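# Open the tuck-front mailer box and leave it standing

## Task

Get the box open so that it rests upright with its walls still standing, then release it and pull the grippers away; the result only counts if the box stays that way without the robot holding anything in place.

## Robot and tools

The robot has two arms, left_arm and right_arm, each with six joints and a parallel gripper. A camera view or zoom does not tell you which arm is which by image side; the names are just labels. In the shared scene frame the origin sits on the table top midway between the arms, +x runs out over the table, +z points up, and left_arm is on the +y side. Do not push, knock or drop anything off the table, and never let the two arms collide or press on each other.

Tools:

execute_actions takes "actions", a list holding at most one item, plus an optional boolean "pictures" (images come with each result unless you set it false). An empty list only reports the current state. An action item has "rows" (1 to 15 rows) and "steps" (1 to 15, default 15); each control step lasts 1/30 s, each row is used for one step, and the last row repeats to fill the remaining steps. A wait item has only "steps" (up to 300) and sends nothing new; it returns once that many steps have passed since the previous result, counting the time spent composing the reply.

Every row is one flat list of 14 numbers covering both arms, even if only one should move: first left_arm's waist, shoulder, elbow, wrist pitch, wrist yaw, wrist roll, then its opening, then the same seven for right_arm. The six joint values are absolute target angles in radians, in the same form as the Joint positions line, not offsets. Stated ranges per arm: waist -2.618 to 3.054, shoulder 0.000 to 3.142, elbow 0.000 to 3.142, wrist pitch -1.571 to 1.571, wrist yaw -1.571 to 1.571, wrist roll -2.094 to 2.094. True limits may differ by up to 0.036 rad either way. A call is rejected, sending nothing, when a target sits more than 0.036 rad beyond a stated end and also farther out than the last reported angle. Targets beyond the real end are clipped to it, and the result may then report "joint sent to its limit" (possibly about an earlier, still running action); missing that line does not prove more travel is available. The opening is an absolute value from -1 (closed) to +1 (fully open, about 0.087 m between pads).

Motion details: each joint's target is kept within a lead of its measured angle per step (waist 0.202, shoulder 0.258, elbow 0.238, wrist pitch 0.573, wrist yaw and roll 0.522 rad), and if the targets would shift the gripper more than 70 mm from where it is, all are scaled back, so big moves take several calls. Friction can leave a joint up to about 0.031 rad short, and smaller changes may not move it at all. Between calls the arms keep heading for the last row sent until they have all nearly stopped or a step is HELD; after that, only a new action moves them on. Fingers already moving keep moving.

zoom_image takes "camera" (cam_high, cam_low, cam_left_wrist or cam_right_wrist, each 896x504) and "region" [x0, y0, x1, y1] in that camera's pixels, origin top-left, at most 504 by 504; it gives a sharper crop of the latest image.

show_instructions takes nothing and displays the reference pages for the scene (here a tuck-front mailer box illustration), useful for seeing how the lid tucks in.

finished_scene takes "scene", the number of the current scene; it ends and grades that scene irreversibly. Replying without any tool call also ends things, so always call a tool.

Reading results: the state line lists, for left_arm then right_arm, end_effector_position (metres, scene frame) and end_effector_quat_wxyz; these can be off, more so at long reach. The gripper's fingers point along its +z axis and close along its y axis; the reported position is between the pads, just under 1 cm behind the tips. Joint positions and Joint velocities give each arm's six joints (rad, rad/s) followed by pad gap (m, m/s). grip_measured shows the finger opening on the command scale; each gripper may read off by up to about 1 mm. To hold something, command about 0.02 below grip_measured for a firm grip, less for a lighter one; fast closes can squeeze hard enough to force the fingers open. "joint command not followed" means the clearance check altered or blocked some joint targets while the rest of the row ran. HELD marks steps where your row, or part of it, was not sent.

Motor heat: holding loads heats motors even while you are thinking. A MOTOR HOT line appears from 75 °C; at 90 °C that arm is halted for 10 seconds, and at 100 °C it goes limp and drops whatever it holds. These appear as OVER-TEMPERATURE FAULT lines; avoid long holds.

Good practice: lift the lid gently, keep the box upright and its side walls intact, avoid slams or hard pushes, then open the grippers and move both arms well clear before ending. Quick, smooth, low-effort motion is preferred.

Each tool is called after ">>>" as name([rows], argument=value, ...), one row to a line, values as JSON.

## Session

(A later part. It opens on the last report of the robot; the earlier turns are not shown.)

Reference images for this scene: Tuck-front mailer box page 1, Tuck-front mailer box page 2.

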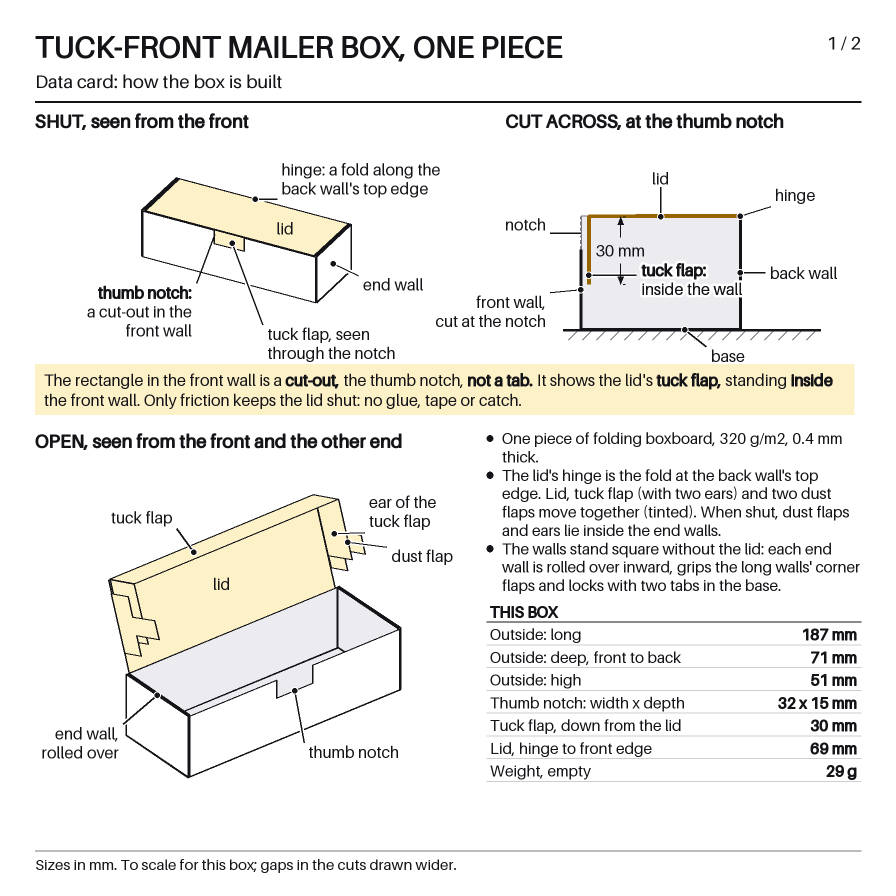

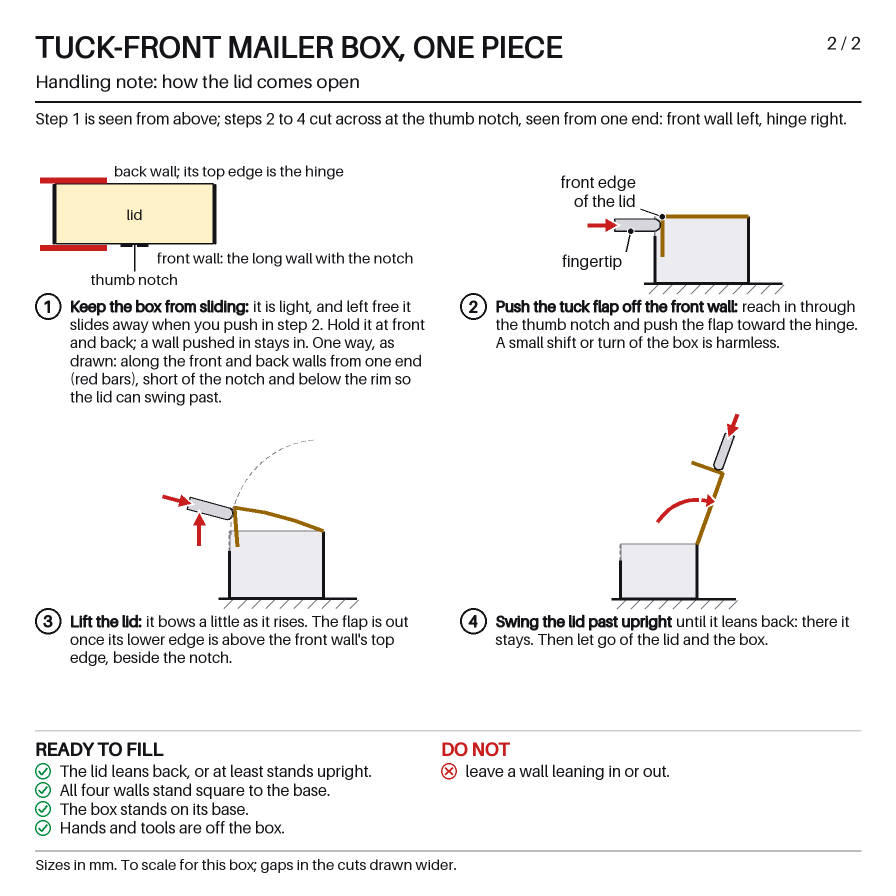

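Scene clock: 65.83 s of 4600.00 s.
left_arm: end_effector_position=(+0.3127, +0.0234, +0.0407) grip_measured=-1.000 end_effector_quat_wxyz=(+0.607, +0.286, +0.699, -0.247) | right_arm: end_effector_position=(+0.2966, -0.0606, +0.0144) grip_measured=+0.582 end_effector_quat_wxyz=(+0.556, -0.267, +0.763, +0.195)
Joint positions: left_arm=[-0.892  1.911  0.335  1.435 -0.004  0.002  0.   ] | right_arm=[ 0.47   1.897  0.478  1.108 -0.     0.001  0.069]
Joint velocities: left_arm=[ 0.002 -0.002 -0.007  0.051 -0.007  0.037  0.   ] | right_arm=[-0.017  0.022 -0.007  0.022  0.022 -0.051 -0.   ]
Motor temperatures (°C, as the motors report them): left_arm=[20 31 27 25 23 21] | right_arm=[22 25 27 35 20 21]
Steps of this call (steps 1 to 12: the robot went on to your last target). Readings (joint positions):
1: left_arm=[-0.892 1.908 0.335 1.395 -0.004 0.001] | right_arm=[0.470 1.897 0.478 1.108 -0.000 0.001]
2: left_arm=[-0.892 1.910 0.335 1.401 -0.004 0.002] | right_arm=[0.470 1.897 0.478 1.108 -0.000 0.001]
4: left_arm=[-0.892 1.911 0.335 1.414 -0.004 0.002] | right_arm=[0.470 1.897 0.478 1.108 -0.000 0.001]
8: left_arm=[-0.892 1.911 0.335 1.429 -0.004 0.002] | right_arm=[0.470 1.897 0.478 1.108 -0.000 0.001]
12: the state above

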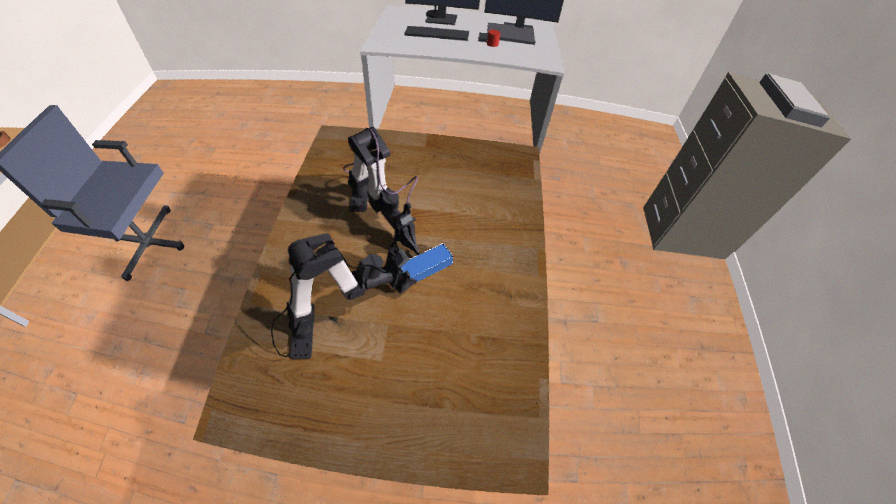

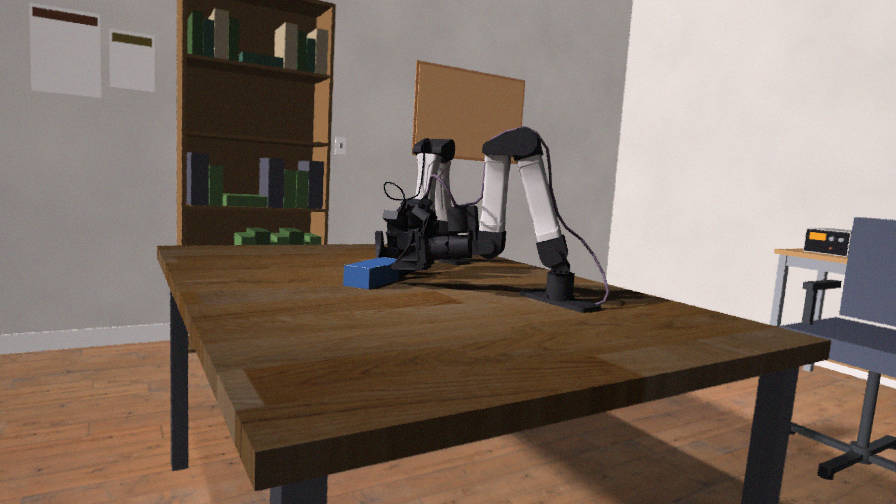

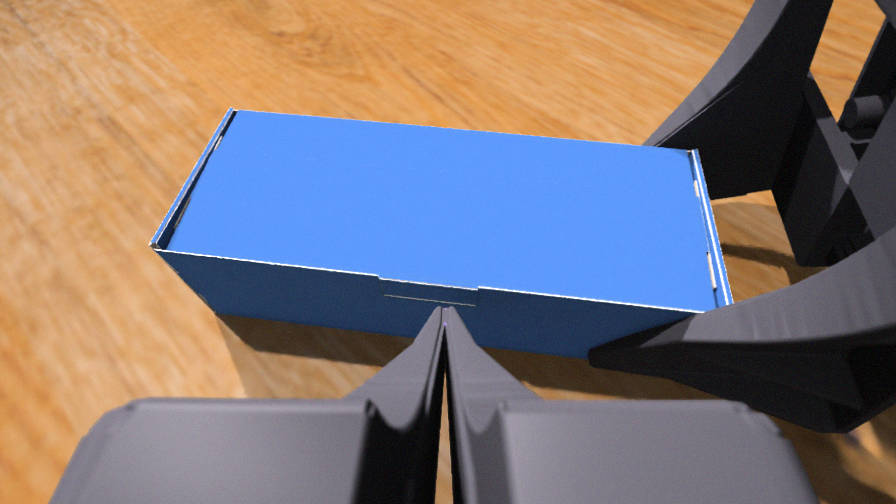

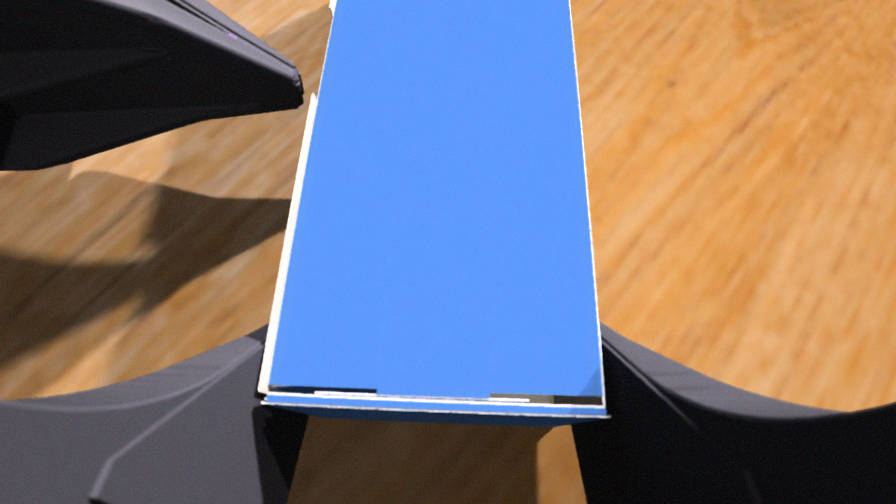

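>>> execute_actions(actions=[])

Scene clock: 69.23 s of 4600.00 s.
left_arm: end_effector_position=(+0.3129, +0.0233, +0.0414) grip_measured=-1.000 end_effector_quat_wxyz=(+0.608, +0.286, +0.698, -0.247) | right_arm: end_effector_position=(+0.2966, -0.0606, +0.0144) grip_measured=+0.582 end_effector_quat_wxyz=(+0.556, -0.267, +0.763, +0.195)
Joint positions: left_arm=[-0.892  1.911  0.335  1.438 -0.004  0.002  0.   ] | right_arm=[ 0.47   1.897  0.478  1.108 -0.     0.001  0.069]
Joint velocities: left_arm=[-0.012  0.012 -0.027 -0.007 -0.022 -0.007  0.   ] | right_arm=[-0.017 -0.012 -0.007 -0.051  0.007 -0.007 -0.   ]
Motor temperatures (°C, as the motors report them): left_arm=[20 30 27 26 23 21] | right_arm=[22 26 27 35 20 21]
Steps of this call (steps 1 to 30: the robot went on to your last target; steps 31 to 90: nothing new was sent; then 0.40 s passed at rest). Readings (joint positions):
1: left_arm=[-0.892 1.911 0.335 1.435 -0.004 0.002] | right_arm=[0.470 1.897 0.478 1.108 -0.000 0.001]
2: left_arm=[-0.892 1.911 0.335 1.436 -0.004 0.002] | right_arm=[0.470 1.897 0.478 1.108 -0.000 0.001]
4: left_arm=[-0.892 1.911 0.335 1.437 -0.004 0.002] | right_arm=[0.470 1.897 0.478 1.108 -0.000 0.001]
8: left_arm=[-0.892 1.911 0.335 1.437 -0.004 0.002] | right_arm=[0.470 1.897 0.478 1.108 -0.000 0.001]
90: the state above
All arms were judged still, so your last target was given up. Only a new action makes them travel on or press farther. Fingers that are still opening or closing keep moving.

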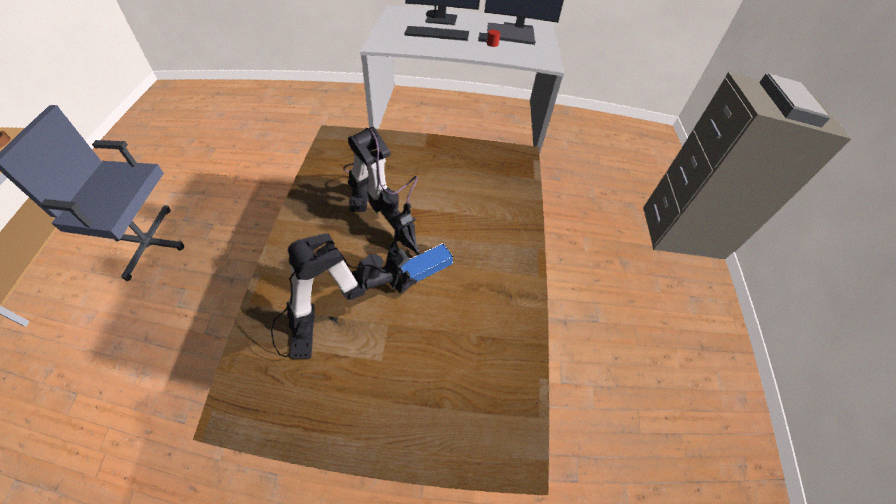

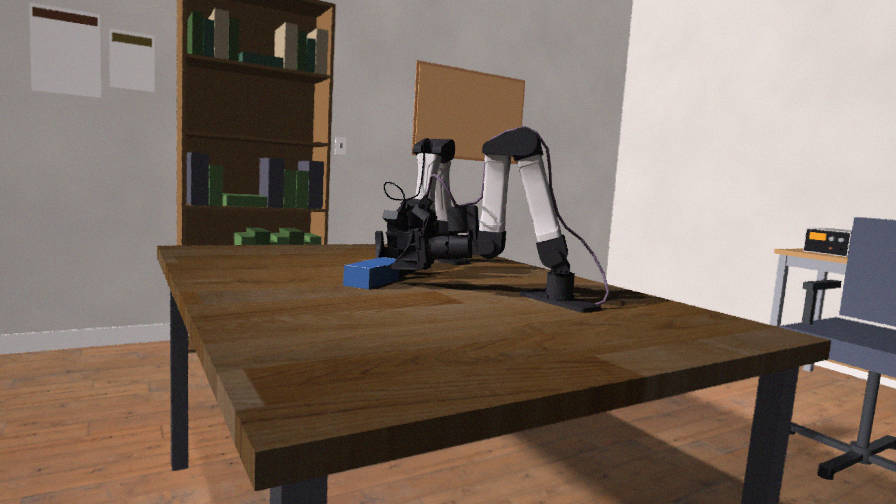

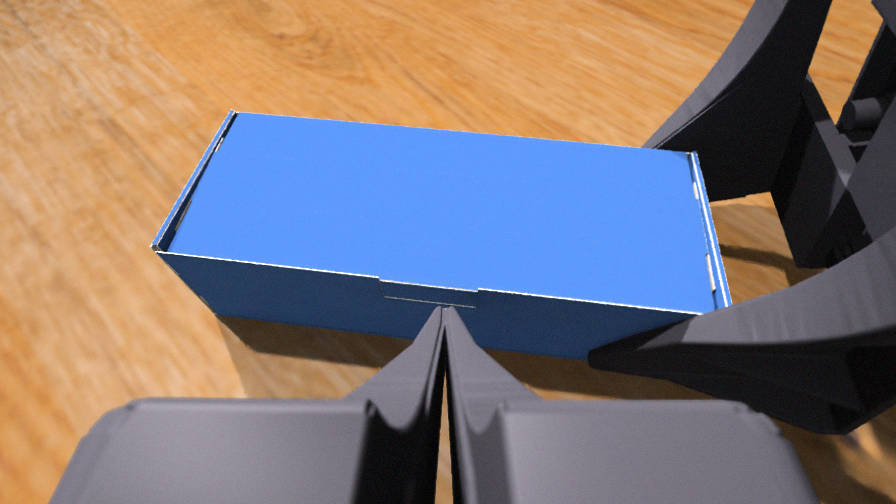

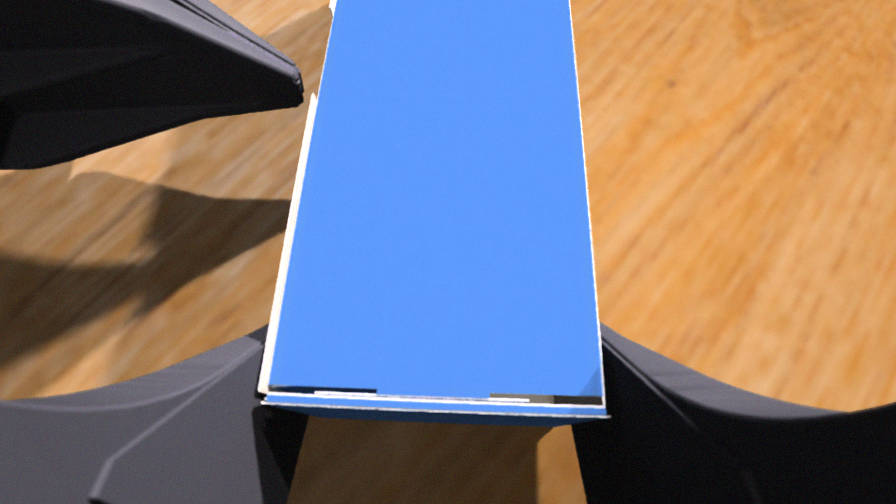

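>>> execute_actions([
  {"rows": [[-0.902,1.930,0.355,1.442,0,0.012,-1,0.478,1.915,0.50,1.092,0.015,0.005,0.578],[-0.902,1.932,0.358,1.442,0,0.012,-1,0.478,1.915,0.50,1.092,0.015,0.005,0.578],[-0.902,1.934,0.361,1.442,0,0.012,-1,0.478,1.915,0.50,1.092,0.015,0.005,0.577],[-0.902,1.936,0.364,1.442,0,0.012,-1,0.478,1.915,0.50,1.092,0.015,0.005,0.577],[-0.902,1.938,0.367,1.442,0,0.012,-1,0.478,1.915,0.50,1.092,0.015,0.005,0.577],[-0.902,1.940,0.370,1.442,0,0.012,-1,0.478,1.915,0.50,1.092,0.015,0.005,0.577],[-0.902,1.942,0.373,1.442,0,0.012,-1,0.478,1.915,0.50,1.092,0.015,0.005,0.577],[-0.902,1.944,0.376,1.442,0,0.012,-1,0.478,1.915,0.50,1.092,0.015,0.005,0.577],[-0.902,1.946,0.379,1.442,0,0.012,-1,0.478,1.915,0.50,1.092,0.015,0.005,0.577],[-0.902,1.948,0.382,1.442,0,0.012,-1,0.478,1.915,0.50,1.092,0.015,0.005,0.577]], "steps": 15},
])

Scene clock: 71.40 s of 4600.00 s.
left_arm: end_effector_position=(+0.3189, +0.0173, +0.0443) grip_measured=-1.000 end_effector_quat_wxyz=(+0.613, +0.284, +0.693, -0.249) | right_arm: end_effector_position=(+0.2970, -0.0610, +0.0144) grip_measured=+0.580 end_effector_quat_wxyz=(+0.556, -0.266, +0.763, +0.194)
Joint positions: left_arm=[-0.892  1.927  0.364  1.439 -0.004  0.002  0.   ] | right_arm=[0.47  1.897 0.478 1.108 0.003 0.001 0.069]
Joint velocities: left_arm=[-0.002 -0.012  0.007 -0.095  0.007 -0.051  0.   ] | right_arm=[-0.027  0.002 -0.007 -0.007  0.066 -0.022  0.001]
Motor temperatures (°C, as the motors report them): left_arm=[20 30 27 26 23 21] | right_arm=[22 26 28 35 20 21]
Steps of this call (steps 1 to 50: nothing new was sent; steps 51 to 65: all 15 steps of this action). Readings (joint positions):
51: left_arm=[-0.892 1.911 0.335 1.438 -0.004 0.002] | right_arm=[0.470 1.897 0.478 1.108 -0.000 0.001]
52: left_arm=[-0.892 1.911 0.335 1.438 -0.004 0.002] | right_arm=[0.470 1.897 0.478 1.108 -0.000 0.001]
54: left_arm=[-0.892 1.912 0.339 1.438 -0.004 0.002] | right_arm=[0.470 1.897 0.478 1.108 -0.000 0.001]
58: left_arm=[-0.892 1.919 0.355 1.439 -0.004 0.002] | right_arm=[0.470 1.897 0.478 1.108 -0.000 0.001]
65: the state above

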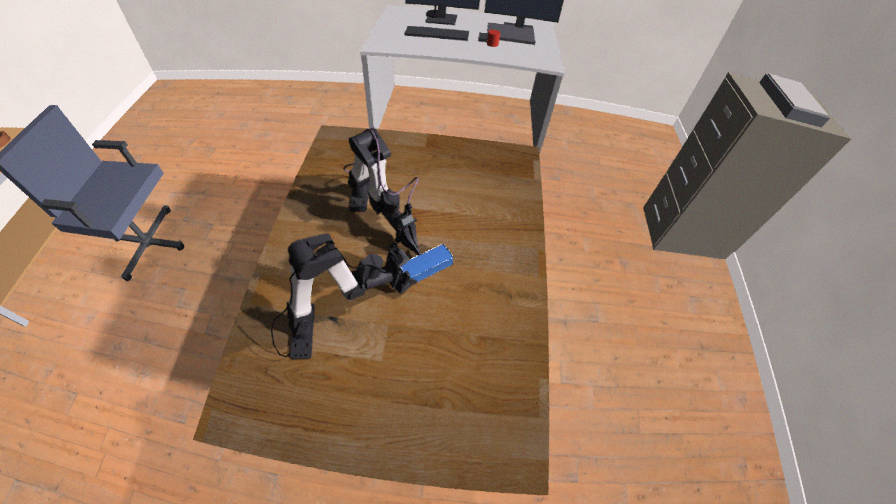

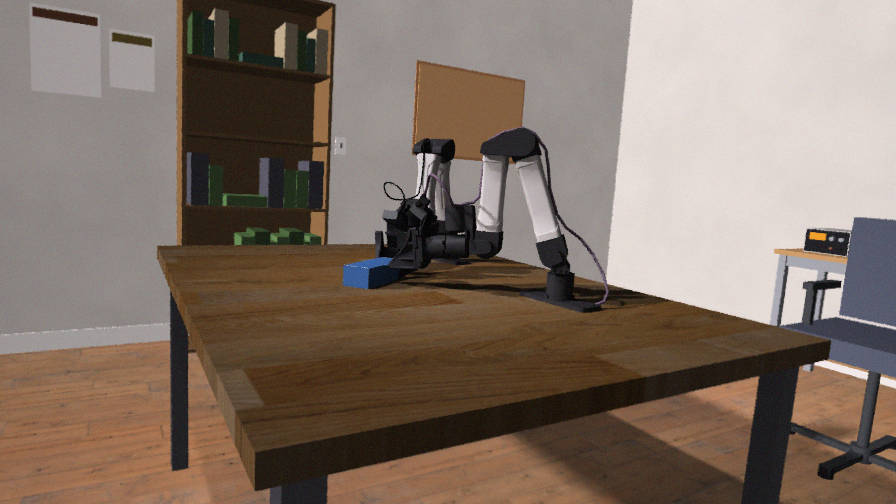

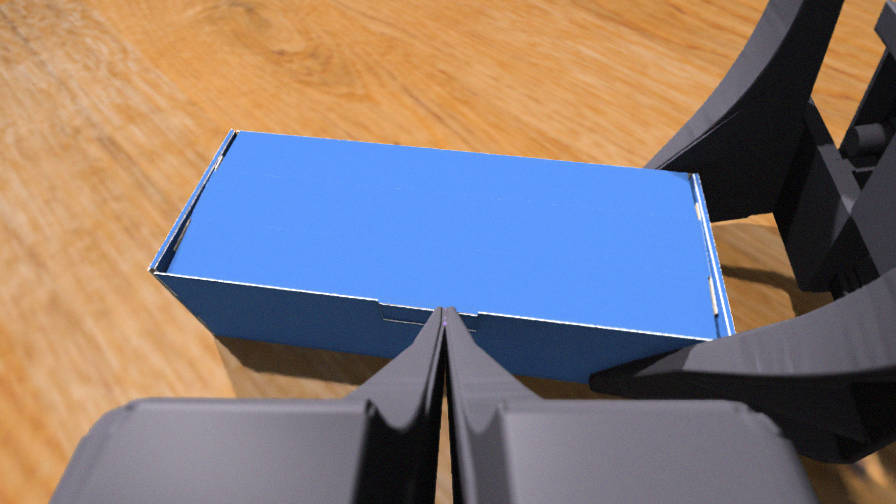

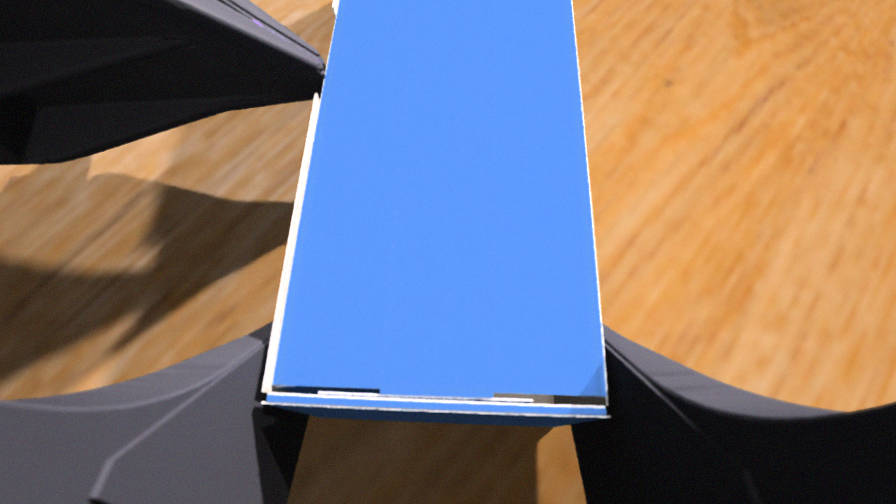

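>>> execute_actions([
  {"rows": [[-0.902,1.950,0.380,1.442,0,0.012,-1,0.478,1.915,0.50,1.092,0.015,0.005,0.577],[-0.902,1.952,0.378,1.442,0,0.012,-1,0.478,1.915,0.50,1.092,0.015,0.005,0.577],[-0.902,1.954,0.376,1.442,0,0.012,-1,0.478,1.915,0.50,1.092,0.015,0.005,0.577],[-0.902,1.956,0.376,1.442,0,0.012,-1,0.478,1.915,0.50,1.092,0.015,0.005,0.577],[-0.902,1.958,0.376,1.442,0,0.012,-1,0.478,1.915,0.50,1.092,0.015,0.005,0.577]], "steps": 10},
])

>>> zoom_image(camera="cam_right_wrist", region=[200, 0, 440, 160])

Scene clock: 72.73 s of 4600.00 s.
left_arm: end_effector_position=(+0.3185, +0.0177, +0.0408) grip_measured=-1.000 end_effector_quat_wxyz=(+0.611, +0.285, +0.696, -0.248) | right_arm: end_effector_position=(+0.2970, -0.0610, +0.0144) grip_measured=+0.580 end_effector_quat_wxyz=(+0.556, -0.266, +0.763, +0.194)
Joint positions: left_arm=[-0.892  1.937  0.364  1.441 -0.004  0.002  0.   ] | right_arm=[0.47  1.897 0.478 1.108 0.003 0.001 0.069]
Joint velocities: left_arm=[ 0.007 -0.007  0.007  0.007 -0.022  0.022  0.   ] | right_arm=[-0.002  0.027  0.012  0.081 -0.051 -0.007  0.   ]
Motor temperatures (°C, as the motors report them): left_arm=[20 30 27 26 23 21] | right_arm=[22 26 28 35 20 21]
Steps of this call (steps 1 to 15: the robot went on to your last target; steps 16 to 30: nothing new was sent; steps 31 to 40: all 10 steps of this action). Readings (joint positions):
31: left_arm=[-0.892 1.927 0.364 1.439 -0.004 0.002] | right_arm=[0.470 1.897 0.478 1.108 0.003 0.001]
32: left_arm=[-0.892 1.927 0.364 1.439 -0.004 0.002] | right_arm=[0.470 1.897 0.478 1.108 0.003 0.001]
34: left_arm=[-0.892 1.927 0.364 1.439 -0.004 0.002] | right_arm=[0.470 1.897 0.478 1.108 0.003 0.001]
38: left_arm=[-0.892 1.935 0.364 1.441 -0.004 0.002] | right_arm=[0.470 1.897 0.478 1.108 0.003 0.001]
40: the state above

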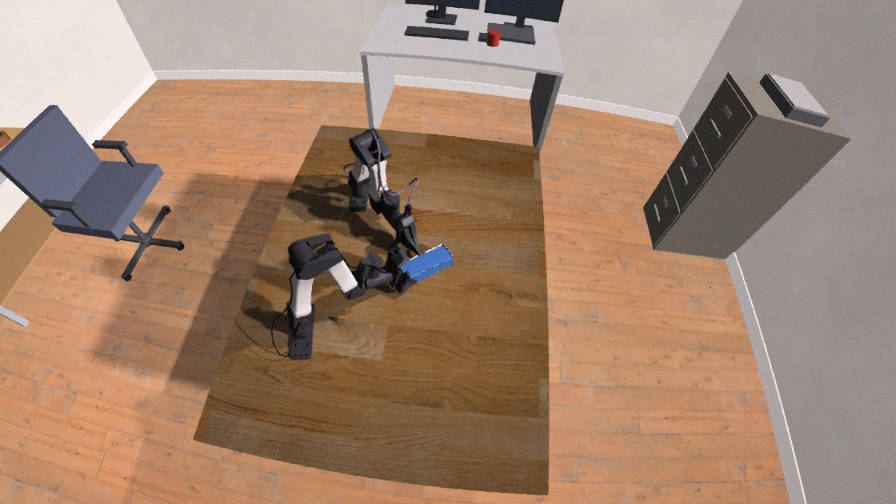

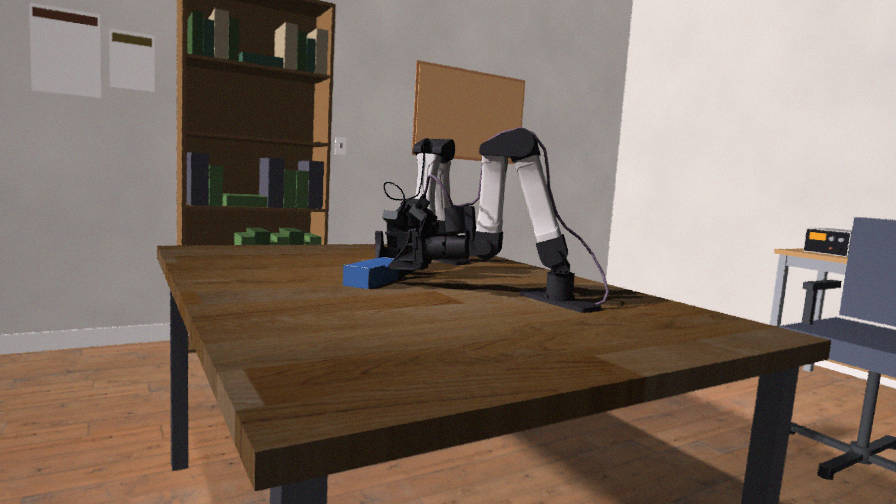

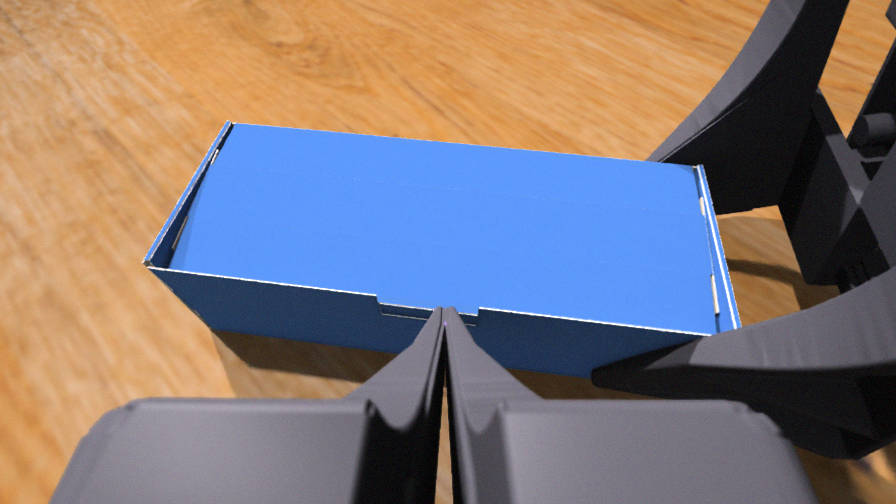

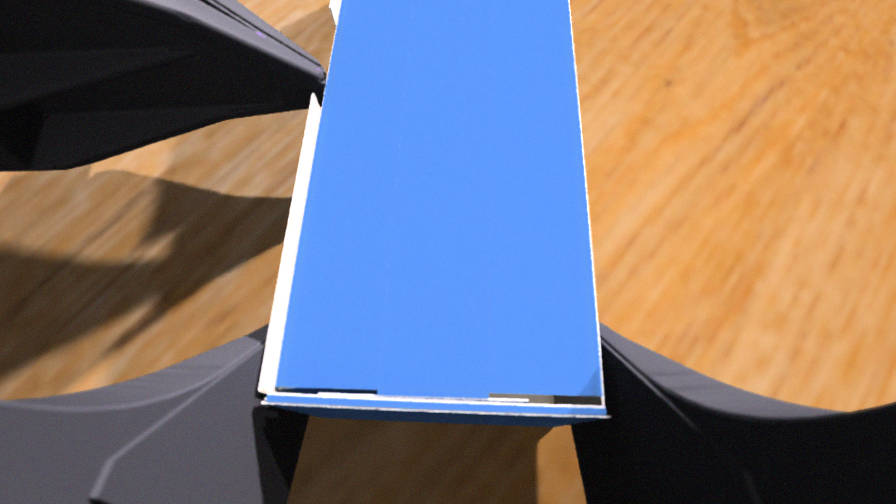

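Region (200, 0, 440, 160) of cam_right_wrist's 896x504 image, scaled by 2.100, with more detail than that image has.

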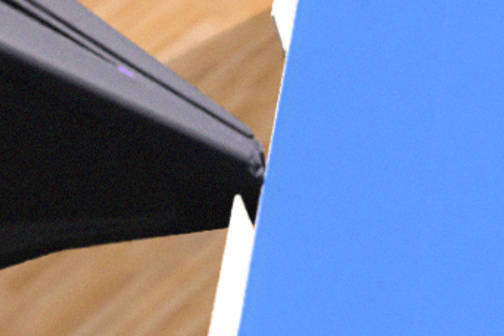

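>>> execute_actions([
  {"rows": [[-0.902,1.955,0.382,1.445,0,0.012,-1,0.480,1.915,0.50,1.088,0.005,0.005,0.577],[-0.902,1.950,0.386,1.448,0,0.012,-1,0.482,1.915,0.50,1.084,-0.005,0.005,0.577],[-0.902,1.945,0.390,1.451,0,0.012,-1,0.484,1.915,0.50,1.080,-0.015,0.005,0.577],[-0.902,1.940,0.393,1.454,0,0.012,-1,0.485,1.915,0.50,1.076,-0.025,0.005,0.577],[-0.902,1.936,0.396,1.457,0,0.012,-1,0.486,1.915,0.50,1.072,-0.035,0.005,0.577],[-0.902,1.932,0.398,1.460,0,0.012,-1,0.487,1.915,0.50,1.068,-0.04,0.005,0.577],[-0.902,1.928,0.400,1.463,0,0.012,-1,0.488,1.915,0.50,1.065,-0.045,0.005,0.577],[-0.902,1.925,0.402,1.466,0,0.012,-1,0.488,1.915,0.50,1.062,-0.05,0.005,0.577],[-0.902,1.922,0.404,1.468,0,0.012,-1,0.488,1.915,0.50,1.060,-0.05,0.005,0.577],[-0.902,1.919,0.405,1.470,0,0.012,-1,0.488,1.915,0.50,1.060,-0.05,0.005,0.577]], "steps": 15},
])

Scene clock: 74.93 s of 4600.00 s.
left_arm: end_effector_position=(+0.3206, +0.0155, +0.0440) grip_measured=-1.000 end_effector_quat_wxyz=(+0.614, +0.284, +0.692, -0.250) | right_arm: end_effector_position=(+0.2965, -0.0607, +0.0140) grip_measured=+0.580 end_effector_quat_wxyz=(+0.555, -0.266, +0.764, +0.194)
Joint positions: left_arm=[-0.892  1.937  0.374  1.443 -0.004  0.002  0.   ] | right_arm=[0.471 1.897 0.478 1.106 0.004 0.002 0.069]
Joint velocities: left_arm=[-0.007  0.002 -0.002 -0.022 -0.022 -0.007  0.   ] | right_arm=[-0.017  0.012  0.012 -0.022  0.081  0.066 -0.   ]
Motor temperatures (°C, as the motors report them): left_arm=[20 29 27 27 23 21] | right_arm=[22 26 28 35 20 21]
Steps of this call (steps 1 to 15: the robot went on to your last target; steps 16 to 51: nothing new was sent; steps 52 to 66: all 15 steps of this action). Readings (joint positions):
52: left_arm=[-0.892 1.937 0.364 1.441 -0.004 0.002] | right_arm=[0.470 1.897 0.478 1.108 0.003 0.001]
53: left_arm=[-0.892 1.937 0.364 1.442 -0.004 0.002] | right_arm=[0.470 1.897 0.478 1.108 0.003 0.001]
55: left_arm=[-0.892 1.937 0.366 1.443 -0.004 0.002] | right_arm=[0.471 1.897 0.478 1.107 0.003 0.001]
59: left_arm=[-0.892 1.937 0.374 1.443 -0.004 0.002] | right_arm=[0.471 1.897 0.478 1.106 0.004 0.002]
66: the state above

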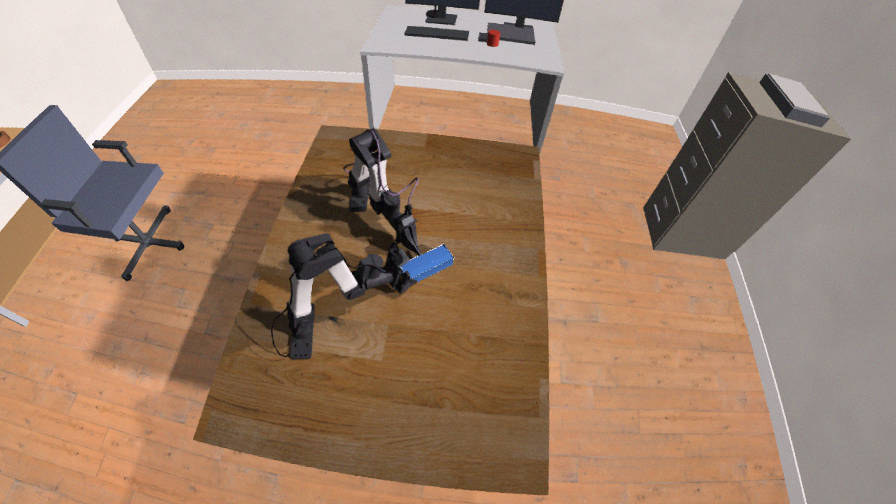

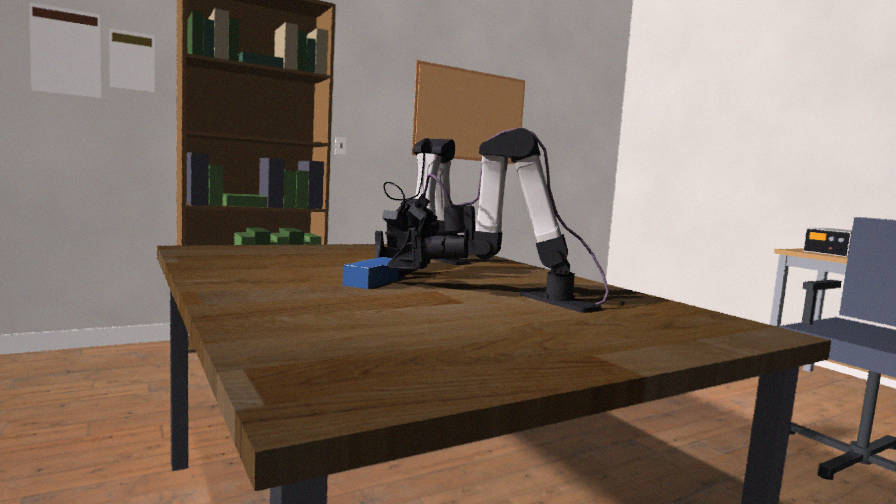

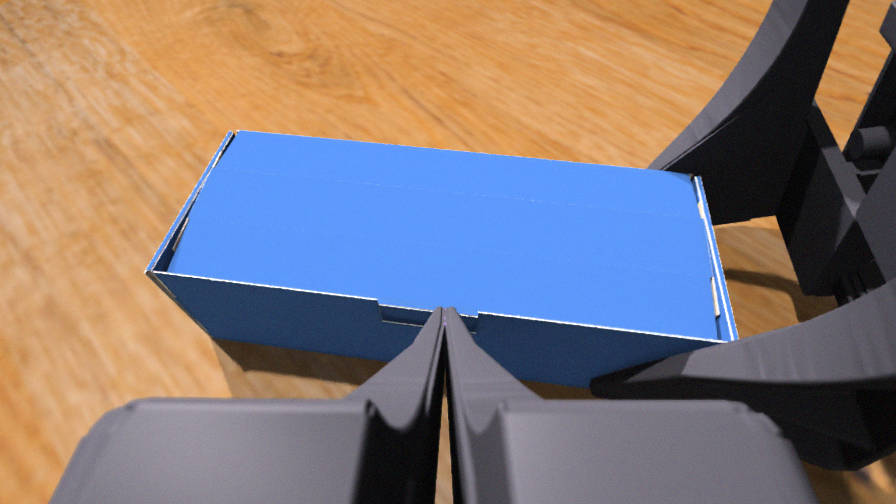

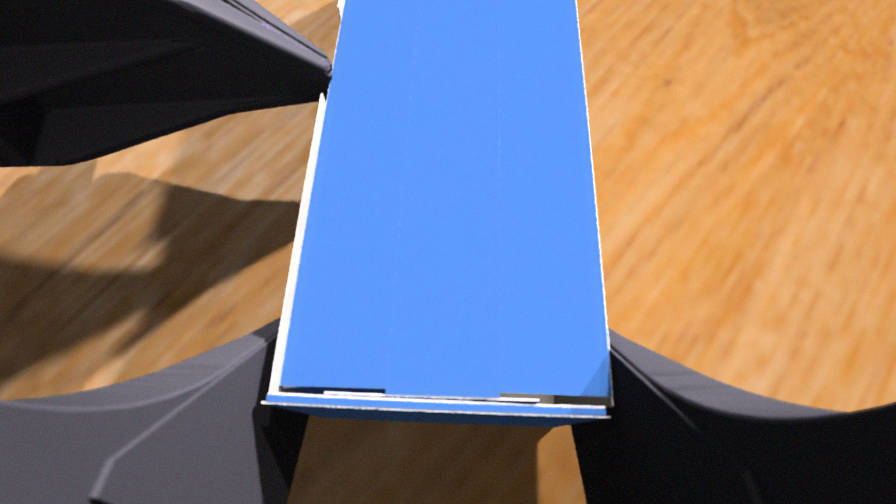

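Lid bows up. Lift now.

>>> execute_actions([
  {"rows": [[-0.902,1.916,0.405,1.472,0,0.012,-1,0.488,1.915,0.50,1.058,-0.055,0.005,0.577],[-0.902,1.913,0.406,1.474,0,0.012,-1,0.489,1.915,0.50,1.056,-0.058,0.005,0.577],[-0.902,1.910,0.406,1.476,0,0.012,-1,0.489,1.915,0.50,1.055,-0.06,0.005,0.577],[-0.902,1.907,0.407,1.478,0,0.012,-1,0.490,1.915,0.50,1.055,-0.06,0.005,0.577],[-0.902,1.904,0.407,1.480,0,0.012,-1,0.490,1.915,0.50,1.055,-0.06,0.005,0.577],[-0.902,1.901,0.408,1.480,0,0.012,-1,0.490,1.915,0.50,1.055,-0.06,0.005,0.577],[-0.902,1.898,0.408,1.480,0,0.012,-1,0.490,1.915,0.50,1.055,-0.06,0.005,0.577],[-0.902,1.895,0.408,1.480,0,0.012,-1,0.490,1.915,0.50,1.055,-0.06,0.005,0.577]], "steps": 13},
])

Scene clock: 77.77 s of 4600.00 s.
left_arm: end_effector_position=(+0.3217, +0.0144, +0.0537) grip_measured=-1.000 end_effector_quat_wxyz=(+0.623, +0.281, +0.685, -0.254) | right_arm: end_effector_position=(+0.2969, -0.0614, +0.0139) grip_measured=+0.580 end_effector_quat_wxyz=(+0.556, -0.263, +0.765, +0.193)
Joint positions: left_arm=[-0.892  1.913  0.374  1.444 -0.004  0.002  0.   ] | right_arm=[0.471 1.897 0.478 1.106 0.009 0.005 0.069]
Joint velocities: left_arm=[ 0.002  0.002  0.012 -0.081  0.051 -0.007  0.   ] | right_arm=[ 0.002  0.022  0.012 -0.066 -0.007  0.007  0.001]
Motor temperatures (°C, as the motors report them): left_arm=[20 29 27 27 23 21] | right_arm=[22 26 28 35 20 21]
Steps of this call (steps 1 to 15: the robot went on to your last target; steps 16 to 72: nothing new was sent; steps 73 to 85: all 13 steps of this action). Readings (joint positions):
73: left_arm=[-0.892 1.937 0.374 1.443 -0.004 0.002] | right_arm=[0.471 1.897 0.478 1.106 0.004 0.002]
74: left_arm=[-0.892 1.937 0.374 1.443 -0.004 0.002] | right_arm=[0.471 1.897 0.478 1.106 0.004 0.002]
76: left_arm=[-0.892 1.934 0.374 1.443 -0.004 0.002] | right_arm=[0.471 1.897 0.478 1.106 0.004 0.002]
80: left_arm=[-0.892 1.918 0.374 1.444 -0.004 0.002] | right_arm=[0.471 1.897 0.478 1.106 0.009 0.004]
85: the state above

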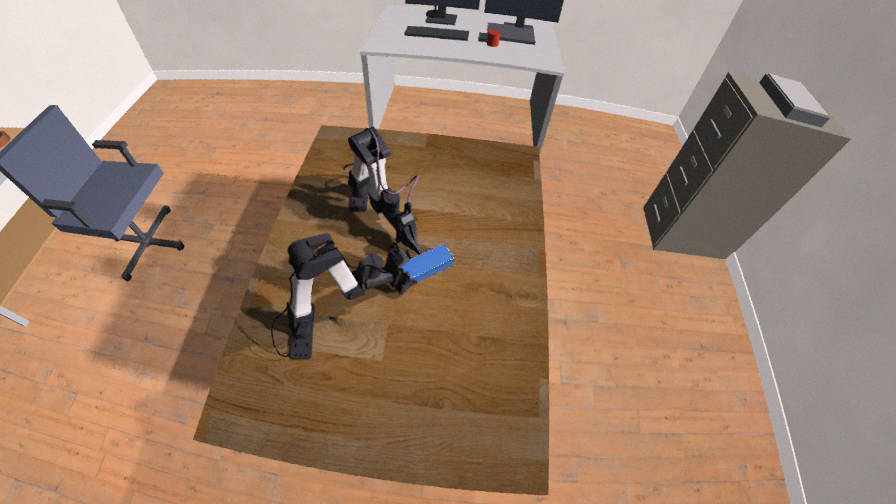

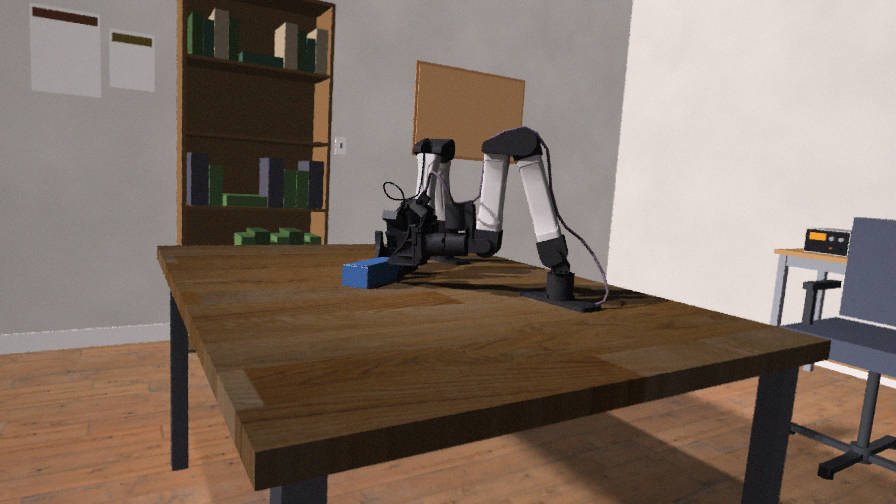

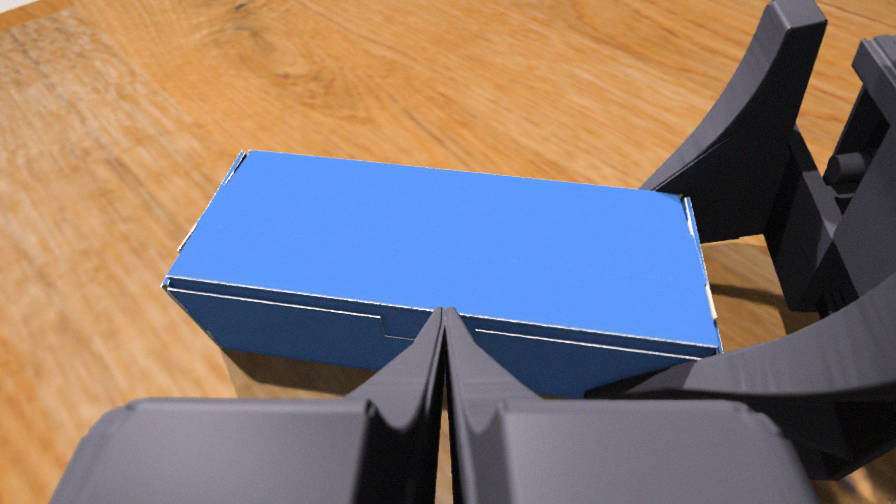

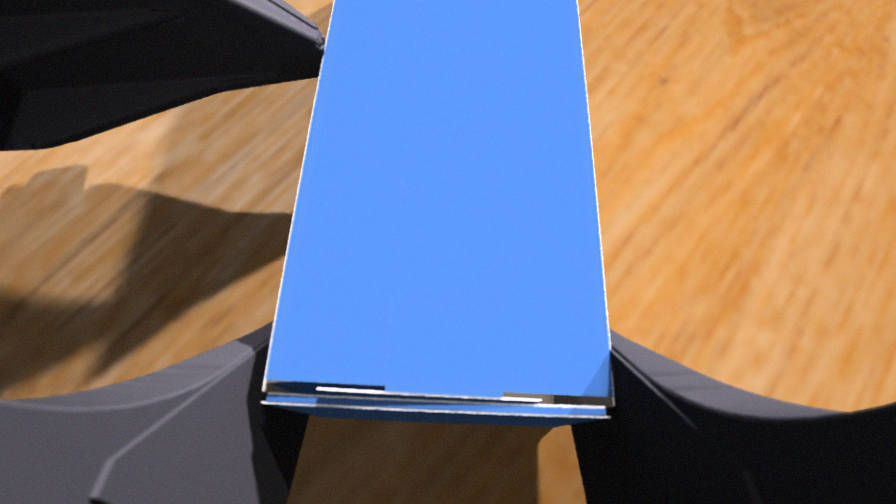

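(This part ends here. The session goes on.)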